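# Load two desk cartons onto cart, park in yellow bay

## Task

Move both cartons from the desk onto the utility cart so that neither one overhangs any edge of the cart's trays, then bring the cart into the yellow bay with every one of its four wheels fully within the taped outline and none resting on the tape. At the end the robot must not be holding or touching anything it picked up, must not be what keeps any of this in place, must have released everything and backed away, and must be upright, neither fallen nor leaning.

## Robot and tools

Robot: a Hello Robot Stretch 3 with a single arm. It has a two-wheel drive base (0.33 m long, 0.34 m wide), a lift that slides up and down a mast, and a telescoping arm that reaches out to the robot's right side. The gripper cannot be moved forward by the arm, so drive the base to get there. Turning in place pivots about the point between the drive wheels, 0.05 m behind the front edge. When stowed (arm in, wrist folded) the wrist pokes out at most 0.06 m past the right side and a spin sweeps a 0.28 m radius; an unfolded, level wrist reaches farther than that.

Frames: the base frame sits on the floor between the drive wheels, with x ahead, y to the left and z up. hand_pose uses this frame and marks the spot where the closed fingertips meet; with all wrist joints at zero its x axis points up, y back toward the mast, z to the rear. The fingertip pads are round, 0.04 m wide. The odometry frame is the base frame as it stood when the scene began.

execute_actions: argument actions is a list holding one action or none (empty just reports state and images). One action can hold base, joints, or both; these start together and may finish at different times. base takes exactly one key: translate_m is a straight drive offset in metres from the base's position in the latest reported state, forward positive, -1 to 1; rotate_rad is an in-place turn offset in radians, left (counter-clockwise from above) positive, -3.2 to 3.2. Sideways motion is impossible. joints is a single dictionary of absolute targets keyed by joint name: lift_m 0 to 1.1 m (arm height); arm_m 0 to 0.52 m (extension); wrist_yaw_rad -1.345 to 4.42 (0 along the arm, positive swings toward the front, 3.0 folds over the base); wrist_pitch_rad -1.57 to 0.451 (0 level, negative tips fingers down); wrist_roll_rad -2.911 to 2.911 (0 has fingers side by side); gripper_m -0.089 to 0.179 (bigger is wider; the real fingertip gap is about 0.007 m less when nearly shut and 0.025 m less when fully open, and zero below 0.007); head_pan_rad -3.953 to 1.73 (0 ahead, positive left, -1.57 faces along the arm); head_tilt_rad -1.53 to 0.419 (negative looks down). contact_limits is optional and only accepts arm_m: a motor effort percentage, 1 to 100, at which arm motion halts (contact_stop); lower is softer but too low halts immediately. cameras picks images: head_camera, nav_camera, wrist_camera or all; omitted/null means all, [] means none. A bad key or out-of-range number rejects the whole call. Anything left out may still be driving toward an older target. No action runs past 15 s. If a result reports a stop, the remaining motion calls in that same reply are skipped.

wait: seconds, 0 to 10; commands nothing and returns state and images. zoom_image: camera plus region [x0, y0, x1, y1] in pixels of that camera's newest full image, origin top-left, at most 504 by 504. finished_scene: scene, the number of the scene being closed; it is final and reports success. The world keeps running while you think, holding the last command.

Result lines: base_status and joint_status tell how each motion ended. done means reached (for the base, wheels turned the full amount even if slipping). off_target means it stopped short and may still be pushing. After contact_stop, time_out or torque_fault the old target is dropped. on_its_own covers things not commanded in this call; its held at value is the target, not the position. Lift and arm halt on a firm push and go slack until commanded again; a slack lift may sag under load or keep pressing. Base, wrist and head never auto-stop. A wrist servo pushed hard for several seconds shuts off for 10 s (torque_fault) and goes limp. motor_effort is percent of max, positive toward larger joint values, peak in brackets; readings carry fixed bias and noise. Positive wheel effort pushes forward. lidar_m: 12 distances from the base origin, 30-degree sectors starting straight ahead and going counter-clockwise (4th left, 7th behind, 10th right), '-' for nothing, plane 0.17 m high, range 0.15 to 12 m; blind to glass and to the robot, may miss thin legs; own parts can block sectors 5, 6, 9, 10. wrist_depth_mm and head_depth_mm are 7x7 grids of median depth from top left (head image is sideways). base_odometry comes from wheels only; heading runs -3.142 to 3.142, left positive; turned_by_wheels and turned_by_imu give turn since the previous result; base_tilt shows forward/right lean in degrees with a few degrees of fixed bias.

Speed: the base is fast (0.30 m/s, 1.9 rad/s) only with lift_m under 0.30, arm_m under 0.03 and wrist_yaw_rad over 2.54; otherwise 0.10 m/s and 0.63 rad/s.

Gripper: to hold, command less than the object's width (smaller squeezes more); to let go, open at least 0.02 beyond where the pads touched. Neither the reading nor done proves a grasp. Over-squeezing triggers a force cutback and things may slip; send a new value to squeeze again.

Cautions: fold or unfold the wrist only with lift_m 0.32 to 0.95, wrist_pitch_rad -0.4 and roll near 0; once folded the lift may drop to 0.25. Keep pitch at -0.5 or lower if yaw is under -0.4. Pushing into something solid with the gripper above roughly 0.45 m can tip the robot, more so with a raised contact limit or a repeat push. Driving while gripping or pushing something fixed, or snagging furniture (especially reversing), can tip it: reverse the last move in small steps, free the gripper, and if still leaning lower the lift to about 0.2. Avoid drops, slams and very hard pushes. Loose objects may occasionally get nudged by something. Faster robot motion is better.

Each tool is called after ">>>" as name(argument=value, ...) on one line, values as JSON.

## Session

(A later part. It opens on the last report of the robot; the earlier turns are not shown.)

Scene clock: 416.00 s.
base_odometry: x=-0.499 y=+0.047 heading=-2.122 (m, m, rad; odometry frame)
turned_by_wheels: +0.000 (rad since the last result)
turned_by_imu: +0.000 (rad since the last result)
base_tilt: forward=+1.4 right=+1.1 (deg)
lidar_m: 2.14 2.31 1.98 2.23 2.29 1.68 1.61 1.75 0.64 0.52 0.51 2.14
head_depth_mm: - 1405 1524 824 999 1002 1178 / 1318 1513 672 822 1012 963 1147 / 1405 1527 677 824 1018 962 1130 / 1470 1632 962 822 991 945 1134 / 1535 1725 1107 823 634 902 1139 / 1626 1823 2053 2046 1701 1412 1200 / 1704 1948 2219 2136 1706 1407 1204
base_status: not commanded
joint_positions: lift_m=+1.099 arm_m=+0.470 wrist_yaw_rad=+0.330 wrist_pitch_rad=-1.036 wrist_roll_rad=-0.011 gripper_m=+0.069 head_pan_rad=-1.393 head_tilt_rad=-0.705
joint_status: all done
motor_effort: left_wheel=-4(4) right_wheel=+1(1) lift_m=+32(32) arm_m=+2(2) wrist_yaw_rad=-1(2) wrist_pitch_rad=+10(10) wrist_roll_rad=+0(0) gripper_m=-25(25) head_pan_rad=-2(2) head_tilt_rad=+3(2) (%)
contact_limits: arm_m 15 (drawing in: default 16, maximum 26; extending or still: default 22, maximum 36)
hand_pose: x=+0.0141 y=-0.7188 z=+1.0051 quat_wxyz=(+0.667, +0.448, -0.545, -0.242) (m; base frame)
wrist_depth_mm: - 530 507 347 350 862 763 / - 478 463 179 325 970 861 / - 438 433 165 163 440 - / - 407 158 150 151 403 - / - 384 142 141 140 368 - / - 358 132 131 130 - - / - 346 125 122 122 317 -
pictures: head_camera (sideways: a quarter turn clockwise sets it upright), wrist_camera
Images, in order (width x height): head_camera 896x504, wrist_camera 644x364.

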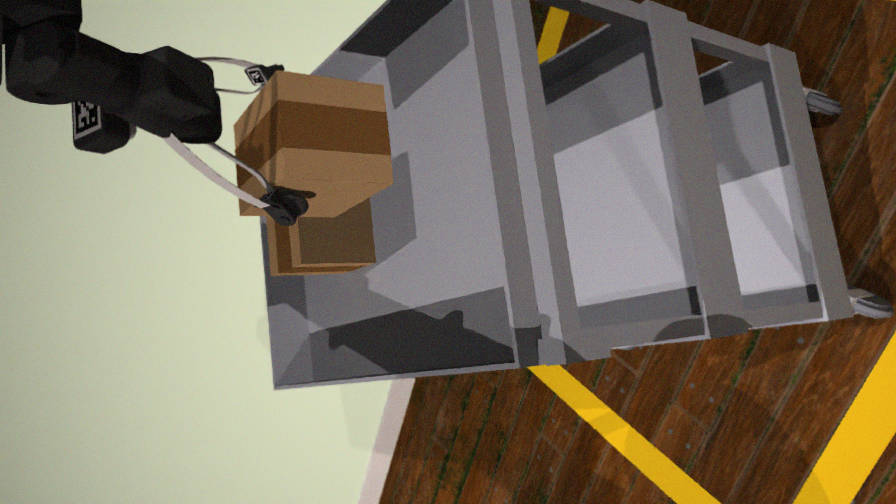

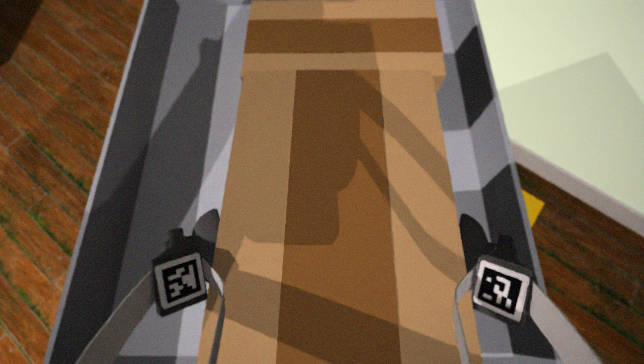

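>>> execute_actions(actions=[{"joints":{"lift_m":1.0,"arm_m":0.48}}], cameras=["head_camera"])

>>> execute_actions(actions=[{"joints":{"lift_m":0.975}}], cameras=["head_camera","wrist_camera"])

Scene clock: 422.00 s.
base_odometry: x=-0.499 y=+0.047 heading=-2.122 (m, m, rad; odometry frame)
turned_by_wheels: +0.000 (rad since the last result)
turned_by_imu: +0.000 (rad since the last result)
base_tilt: forward=+1.5 right=+1.1 (deg)
lidar_m: 2.14 2.32 1.98 2.22 2.29 1.69 1.61 1.76 0.64 0.52 0.51 2.14
head_depth_mm: 1259 1457 1516 816 995 1005 1183 / 1316 - 739 745 1012 958 1148 / 1397 1557 807 757 1018 963 1129 / 1460 1639 959 823 989 943 1137 / 1529 1719 1114 824 633 907 1135 / 1626 1823 2024 2057 1692 1414 1214 / 1706 1926 2256 2160 1705 1407 1206
base_status: not commanded
joint_positions: lift_m=+1.001 arm_m=+0.480 wrist_yaw_rad=+0.330 wrist_pitch_rad=-1.036 wrist_roll_rad=-0.011 gripper_m=+0.069 head_pan_rad=-1.393 head_tilt_rad=-0.705
joint_status: all done
motor_effort: left_wheel=-3(4) right_wheel=+1(1) lift_m=+10(29) arm_m=+2(0) wrist_yaw_rad=-1(1) wrist_pitch_rad=+10(10) wrist_roll_rad=+0(0) gripper_m=-25(25) head_pan_rad=-2(2) head_tilt_rad=+2(1) (%)
hand_pose: x=+0.0141 y=-0.7287 z=+0.9065 quat_wxyz=(+0.667, +0.448, -0.544, -0.242) (m; base frame)
wrist_depth_mm: - 379 264 250 248 307 759 / 312 353 340 179 278 329 834 / 295 330 318 164 165 309 866 / 297 308 158 152 151 292 254 / 284 286 142 141 140 276 243 / 272 274 132 131 130 - 217 / 258 256 125 123 122 244 207
pictures: head_camera (sideways: a quarter turn clockwise sets it upright)
Images, in order (width x height): head_camera 896x504.

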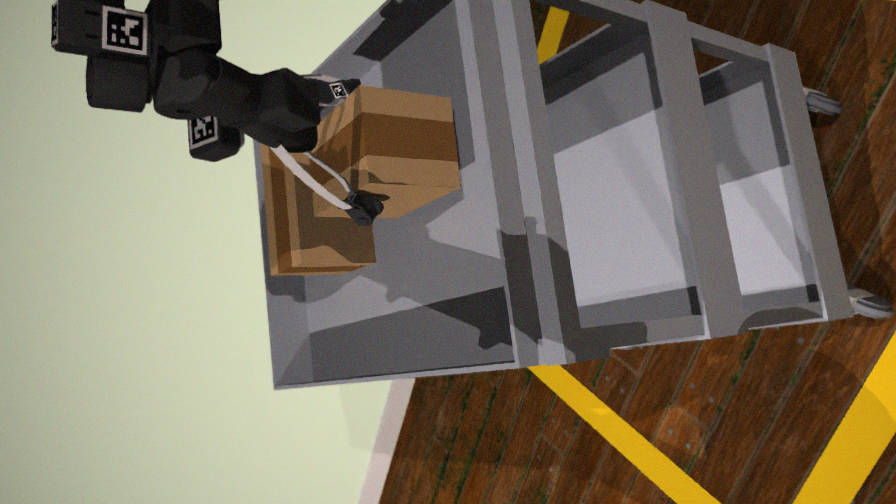

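Scene clock: 423.03 s.
base_odometry: x=-0.499 y=+0.047 heading=-2.122 (m, m, rad; odometry frame)
turned_by_wheels: +0.000 (rad since the last result)
turned_by_imu: +0.000 (rad since the last result)
base_tilt: forward=+1.3 right=+1.1 (deg)
lidar_m: 2.14 2.31 1.98 2.23 2.28 1.68 1.61 1.75 0.64 0.52 0.51 2.13
head_depth_mm: 1278 - 1518 821 996 1008 1176 / 1336 1465 770 757 1020 964 1142 / 1406 1547 915 764 1017 964 1138 / 1474 1633 952 822 995 945 1127 / 1542 1711 1110 823 635 904 1137 / 1612 1835 2038 2073 1695 1405 1209 / 1709 1940 2227 2152 1701 1406 1205
base_status: not commanded
joint_positions: lift_m=+0.976 arm_m=+0.480 wrist_yaw_rad=+0.330 wrist_pitch_rad=-1.023 wrist_roll_rad=-0.012 gripper_m=+0.069 head_pan_rad=-1.393 head_tilt_rad=-0.705
joint_status: all done
motor_effort: left_wheel=-4(3) right_wheel=+1(1) lift_m=+7(13) arm_m=+2(2) wrist_yaw_rad=-1(1) wrist_pitch_rad=+6(11) wrist_roll_rad=+1(1) gripper_m=-25(25) head_pan_rad=-2(3) head_tilt_rad=+3(1) (%)
hand_pose: x=+0.0150 y=-0.7316 z=+0.8832 quat_wxyz=(+0.668, +0.444, -0.547, -0.238) (m; base frame)
wrist_depth_mm: 309 358 259 247 244 308 736 / 294 327 313 171 173 305 742 / 295 304 296 159 158 289 240 / 282 285 155 149 148 271 227 / 267 267 141 139 138 260 216 / 251 251 132 131 130 - 218 / 235 235 126 123 123 224 208
pictures: head_camera (sideways: a quarter turn clockwise sets it upright), wrist_camera
Images, in order (width x height): head_camera 896x504, wrist_camera 644x364.

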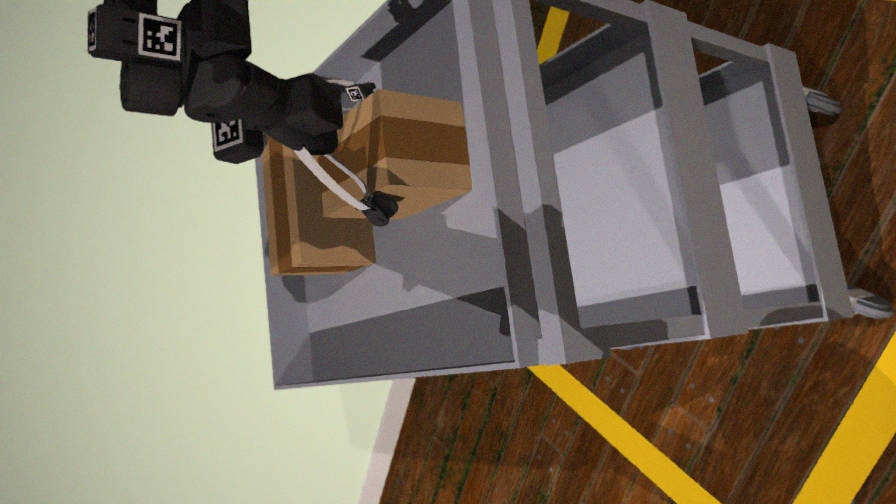

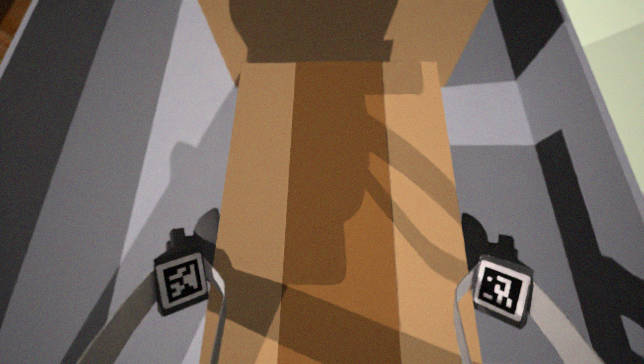

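>>> execute_actions(actions=[{"joints":{"gripper_m":0.15}}], cameras=[])

>>> execute_actions(actions=[{"joints":{"lift_m":1.06}}], cameras=[])

>>> execute_actions(actions=[{"joints":{"arm_m":0.0,"wrist_yaw_rad":0.1,"gripper_m":0.0,"wrist_pitch_rad":-0.3}}], cameras=["wrist_camera"])

>>> execute_actions(actions=[{"joints":{"lift_m":0.82,"head_tilt_rad":-0.95}}], cameras=["head_camera","wrist_camera"])

Scene clock: 435.10 s.
base_odometry: x=-0.499 y=+0.047 heading=-2.122 (m, m, rad; odometry frame)
turned_by_wheels: +0.000 (rad since the last result)
turned_by_imu: +0.000 (rad since the last result)
base_tilt: forward=+1.4 right=+1.0 (deg)
lidar_m: 2.14 2.32 1.98 2.23 2.29 1.69 1.61 1.75 0.64 0.52 0.51 2.14
head_depth_mm: 1276 - 1515 819 1001 1004 1176 / 1336 1473 767 760 1014 965 1153 / 1398 1547 914 765 1022 965 1139 / 1472 1634 949 824 991 940 1129 / 1549 1742 1111 826 636 904 1138 / 1603 1842 2023 2060 1693 1410 1206 / 1726 1930 2243 2150 1698 1412 1208
base_status: not commanded
joint_positions: lift_m=+0.976 arm_m=+0.480 wrist_yaw_rad=+0.330 wrist_pitch_rad=-1.012 wrist_roll_rad=-0.012 gripper_m=+0.150 head_pan_rad=-1.393 head_tilt_rad=-0.705
joint_status: all done
motor_effort: left_wheel=-3(4) right_wheel=+1(2) lift_m=+8(8) arm_m=+2(2) wrist_yaw_rad=+0(0) wrist_pitch_rad=+3(6) wrist_roll_rad=+1(1) gripper_m=+0(99) head_pan_rad=-2(2) head_tilt_rad=+1(3) (%)
hand_pose: x=+0.0159 y=-0.7340 z=+0.8844 quat_wxyz=(+0.670, +0.441, -0.550, -0.234) (m; base frame)
wrist_depth_mm: 314 360 253 244 242 304 723 / 295 335 319 174 176 309 766 / 295 308 296 161 160 293 240 / 281 286 156 150 149 275 230 / 270 269 144 140 140 260 217 / 253 - 134 132 131 - 207 / 240 234 126 124 123 224 207
pictures: none
No camera images: the call's "cameras" was empty. Leave "cameras" out to get every camera's image.

Scene clock: 436.70 s.
base_odometry: x=-0.499 y=+0.047 heading=-2.122 (m, m, rad; odometry frame)
turned_by_wheels: +0.000 (rad since the last result)
turned_by_imu: +0.000 (rad since the last result)
base_tilt: forward=+1.3 right=+1.1 (deg)
lidar_m: 2.14 2.32 1.98 2.22 2.28 1.69 1.61 1.76 0.64 0.52 0.51 2.14
head_depth_mm: - 1421 1507 821 993 1008 1174 / 1336 - 983 758 1010 963 1145 / 1392 1552 820 767 1017 960 1134 / 1464 1632 963 825 990 942 1136 / 1542 1723 1109 825 635 903 1142 / 1630 1825 2017 2040 1706 1410 1208 / 1714 1946 2223 2134 1697 1408 1211
base_status: not commanded
joint_positions: lift_m=+1.059 arm_m=+0.480 wrist_yaw_rad=+0.330 wrist_pitch_rad=-1.011 wrist_roll_rad=-0.012 gripper_m=+0.150 head_pan_rad=-1.393 head_tilt_rad=-0.705
joint_status: all done
motor_effort: left_wheel=-4(3) right_wheel=+2(1) lift_m=+29(29) arm_m=+2(2) wrist_yaw_rad=+0(0) wrist_pitch_rad=+3(3) wrist_roll_rad=+1(1) gripper_m=+0(0) head_pan_rad=-3(2) head_tilt_rad=+0(3) (%)
hand_pose: x=+0.0159 y=-0.7342 z=+0.9681 quat_wxyz=(+0.670, +0.441, -0.550, -0.234) (m; base frame)
wrist_depth_mm: - 461 463 305 303 808 742 / - 422 332 300 294 424 822 / - 395 401 365 385 388 932 / - 370 377 242 355 356 - / 328 354 352 226 337 321 - / 308 - 322 212 216 - - / 279 311 307 199 204 301 -
pictures: none
No camera images: the call's "cameras" was empty. Leave "cameras" out to get every camera's image.

Scene clock: 441.40 s.
base_odometry: x=-0.499 y=+0.047 heading=-2.122 (m, m, rad; odometry frame)
turned_by_wheels: +0.000 (rad since the last result)
turned_by_imu: +0.000 (rad since the last result)
base_tilt: forward=+1.5 right=+0.9 (deg)
lidar_m: 2.14 2.31 1.98 2.23 2.29 1.69 1.61 1.76 0.64 0.52 0.51 2.13
head_depth_mm: 1283 1377 - - - - 1179 / 1338 1449 - - - 1157 1147 / 1403 1546 911 775 1017 965 1133 / 1460 1626 958 822 991 939 1140 / 1542 1709 1108 826 635 904 1132 / 1624 1824 2019 2068 1693 1407 1213 / 1714 1926 2243 2121 1691 1411 1211
base_status: not commanded
joint_positions: lift_m=+1.059 arm_m=+0.000 wrist_yaw_rad=+0.101 wrist_pitch_rad=-0.321 wrist_roll_rad=-0.012 gripper_m=+0.000 head_pan_rad=-1.393 head_tilt_rad=-0.705
joint_status: all done
motor_effort: left_wheel=-4(4) right_wheel=+1(1) lift_m=+29(29) arm_m=-2(0) wrist_yaw_rad=-2(2) wrist_pitch_rad=+6(7) wrist_roll_rad=+1(1) gripper_m=-3(100) head_pan_rad=-3(3) head_tilt_rad=+1(2) (%)
hand_pose: x=+0.0022 y=-0.3796 z=+1.0942 quat_wxyz=(+0.707, +0.149, -0.687, -0.077) (m; base frame)
wrist_depth_mm: - - - - - - 940 / - - - - - - - / - - - - - - - / - - 995 733 - - - / - - 688 717 639 - - / - - 540 439 516 537 - / - - 391 376 406 - -
pictures: wrist_camera
Images, in order (width x height): wrist_camera 644x364.

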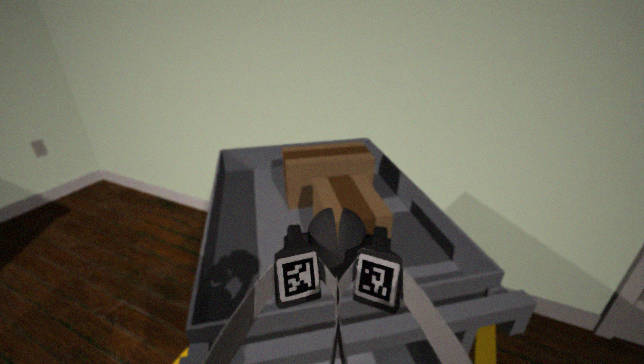

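Scene clock: 444.40 s.
base_odometry: x=-0.499 y=+0.047 heading=-2.122 (m, m, rad; odometry frame)
turned_by_wheels: +0.000 (rad since the last result)
turned_by_imu: +0.000 (rad since the last result)
base_tilt: forward=+1.4 right=+1.1 (deg)
lidar_m: 2.14 2.32 1.98 2.21 2.29 1.69 1.61 1.75 0.64 0.52 0.51 2.14
head_depth_mm: 1354 863 771 999 1419 - 1072 / 1344 726 665 1057 1224 - 1074 / 1384 731 728 1073 - 1228 1102 / 1474 872 755 1026 1147 1231 1115 / 1547 934 753 915 1343 1224 1120 / 1684 1943 1911 1651 1426 1247 1122 / 1829 2185 1986 1663 1428 1263 1122
base_status: not commanded
joint_positions: lift_m=+0.821 arm_m=+0.000 wrist_yaw_rad=+0.101 wrist_pitch_rad=-0.321 wrist_roll_rad=-0.012 gripper_m=+0.000 head_pan_rad=-1.393 head_tilt_rad=-0.938
joint_status: all done
motor_effort: left_wheel=-4(4) right_wheel=+1(1) lift_m=+8(26) arm_m=-2(2) wrist_yaw_rad=-2(1) wrist_pitch_rad=+6(6) wrist_roll_rad=+1(1) gripper_m=-3(3) head_pan_rad=-3(3) head_tilt_rad=-3(17) (%)
hand_pose: x=+0.0022 y=-0.3796 z=+0.8558 quat_wxyz=(+0.707, +0.149, -0.687, -0.077) (m; base frame)
wrist_depth_mm: - - - - - - 960 / - - 861 482 623 - 995 / - - 549 427 330 347 - / - 235 247 258 354 387 - / - 324 738 867 885 - - / - - 615 616 637 - - / - - 528 549 513 - -
pictures: head_camera (sideways: a quarter turn clockwise sets it upright), wrist_camera
Images, in order (width x height): head_camera 896x504, wrist_camera 644x364.

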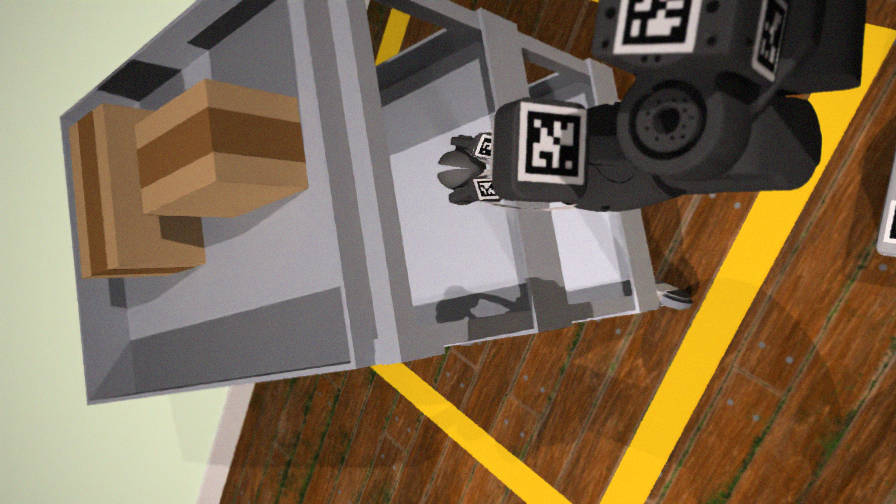

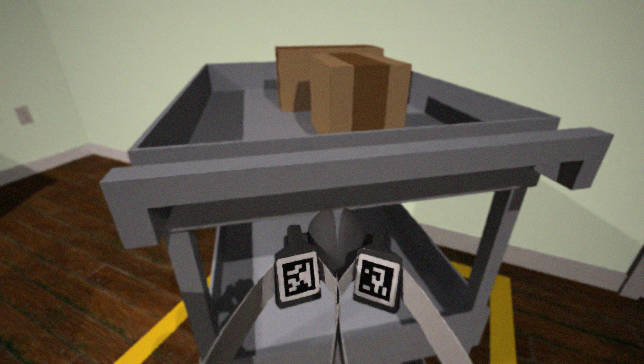

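>>> execute_actions(actions=[{"joints":{"lift_m":0.83,"arm_m":0.12}}], cameras=["head_camera","wrist_camera"])

Scene clock: 453.20 s.
base_odometry: x=-0.499 y=+0.047 heading=-2.122 (m, m, rad; odometry frame)
turned_by_wheels: +0.000 (rad since the last result)
turned_by_imu: -0.002 (rad since the last result)
base_tilt: forward=+1.3 right=+1.1 (deg)
lidar_m: 2.14 2.31 1.99 2.22 2.29 1.69 1.61 1.76 0.69 0.55 0.55 2.14
head_depth_mm: 1352 881 697 - 1351 1255 1119 / 1326 746 689 - 1345 1250 1123 / 921 775 768 1049 1254 1243 1114 / 1075 900 665 1044 1235 1251 1122 / 1544 934 755 1047 1375 1255 1112 / 1687 1997 1982 1667 1433 1253 1122 / 1818 2174 1976 1657 1437 1250 1120
base_status: not commanded
joint_positions: lift_m=+0.829 arm_m=+0.120 wrist_yaw_rad=+0.100 wrist_pitch_rad=-0.322 wrist_roll_rad=-0.012 gripper_m=+0.000 head_pan_rad=-1.393 head_tilt_rad=-0.939
joint_status: all done
motor_effort: left_wheel=-2(4) right_wheel=+1(5) lift_m=+26(31) arm_m=+3(10) wrist_yaw_rad=+0(11) wrist_pitch_rad=+6(9) wrist_roll_rad=+2(1) gripper_m=-3(4) head_pan_rad=-2(2) head_tilt_rad=-3(4) (%)
hand_pose: x=+0.0021 y=-0.4987 z=+0.8641 quat_wxyz=(+0.707, +0.149, -0.687, -0.078) (m; base frame)
wrist_depth_mm: - - - - - 981 880 / - - 789 434 560 - 946 / - 537 575 387 381 438 988 / - 296 390 249 255 234 236 / - 180 180 193 204 319 - / 165 173 264 - 657 - - / 992 311 546 563 566 541 -
pictures: head_camera (sideways: a quarter turn clockwise sets it upright), wrist_camera
Images, in order (width x height): head_camera 896x504, wrist_camera 644x364.

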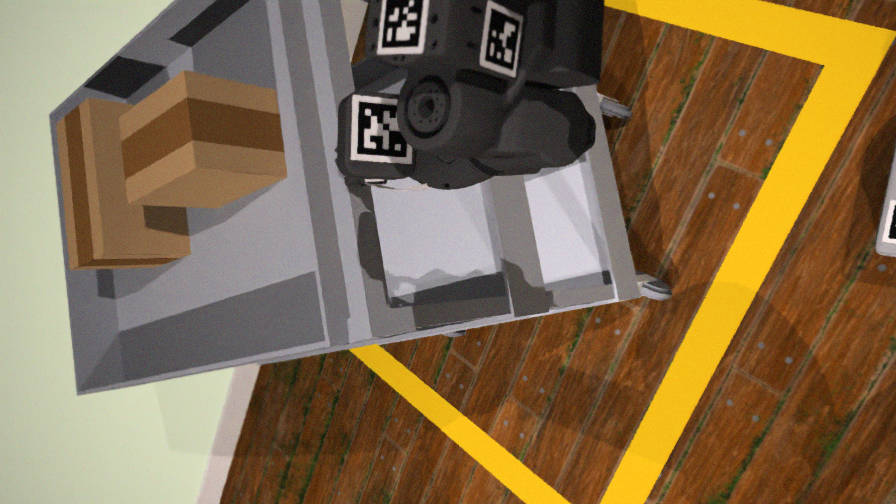

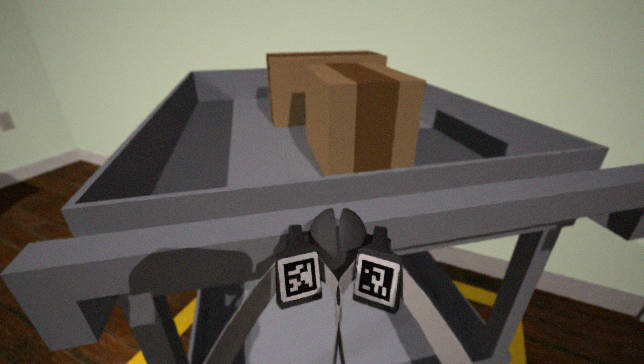

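Good margin now; the far tail wheel is also visibly inside. Retract.

>>> execute_actions(actions=[{"joints":{"arm_m":0.0,"wrist_yaw_rad":1.2}}], cameras=["head_camera","nav_camera"])

>>> finished_scene(scene=2)

Scene clock: 462.53 s.
base_odometry: x=-0.499 y=+0.047 heading=-2.122 (m, m, rad; odometry frame)
turned_by_wheels: +0.000 (rad since the last result)
turned_by_imu: +0.000 (rad since the last result)
base_tilt: forward=+1.3 right=+1.0 (deg)
lidar_m: 2.13 2.31 1.98 2.22 2.28 1.69 1.61 1.76 0.69 0.55 0.55 2.14
head_depth_mm: 1352 877 700 1027 1443 - 1111 / 1322 741 737 1041 1287 - 1099 / 921 774 682 1048 1261 - 1106 / 1072 897 666 1047 1242 - 1118 / 1543 934 752 1051 1451 1213 1116 / 1692 2003 1975 1657 1452 1247 1124 / 1823 2176 1991 1653 1494 1264 1127
base_status: not commanded
joint_positions: lift_m=+0.829 arm_m=+0.000 wrist_yaw_rad=+1.198 wrist_pitch_rad=-0.322 wrist_roll_rad=-0.012 gripper_m=+0.000 head_pan_rad=-1.393 head_tilt_rad=-0.939
joint_status: all done
motor_effort: left_wheel=-2(4) right_wheel=+0(1) lift_m=+26(26) arm_m=-2(3) wrist_yaw_rad=+2(9) wrist_pitch_rad=+6(6) wrist_roll_rad=+1(1) gripper_m=-3(3) head_pan_rad=-2(2) head_tilt_rad=-3(3) (%)
hand_pose: x=+0.1979 y=-0.2311 z=+0.8644 quat_wxyz=(+0.644, +0.485, -0.509, +0.303) (m; base frame)
wrist_depth_mm: - - - - - - - / - - - - - - - / - - - - - - - / - - - - - - - / - - - - - - - / - - - - - - - / - - - - - - 444
pictures: head_camera (sideways: a quarter turn clockwise sets it upright), nav_camera (sideways: a quarter turn counterclockwise sets it upright)
Images, in order (width x height): head_camera 896x504, nav_camera 672x504.

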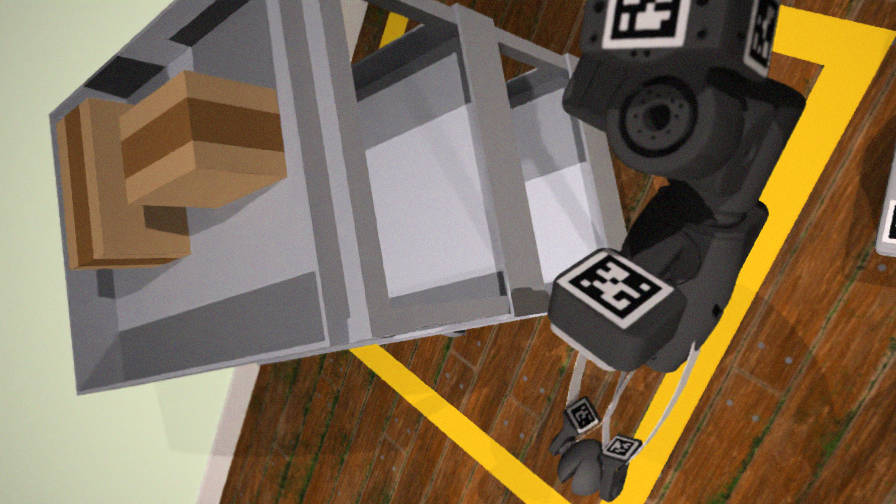

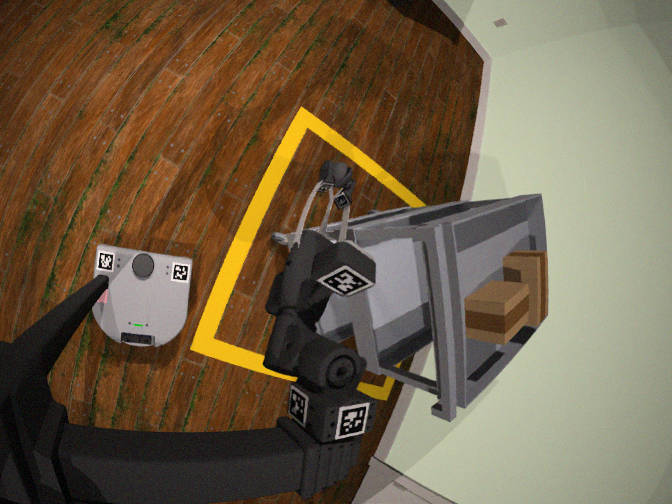

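The scene is finished: the task was done.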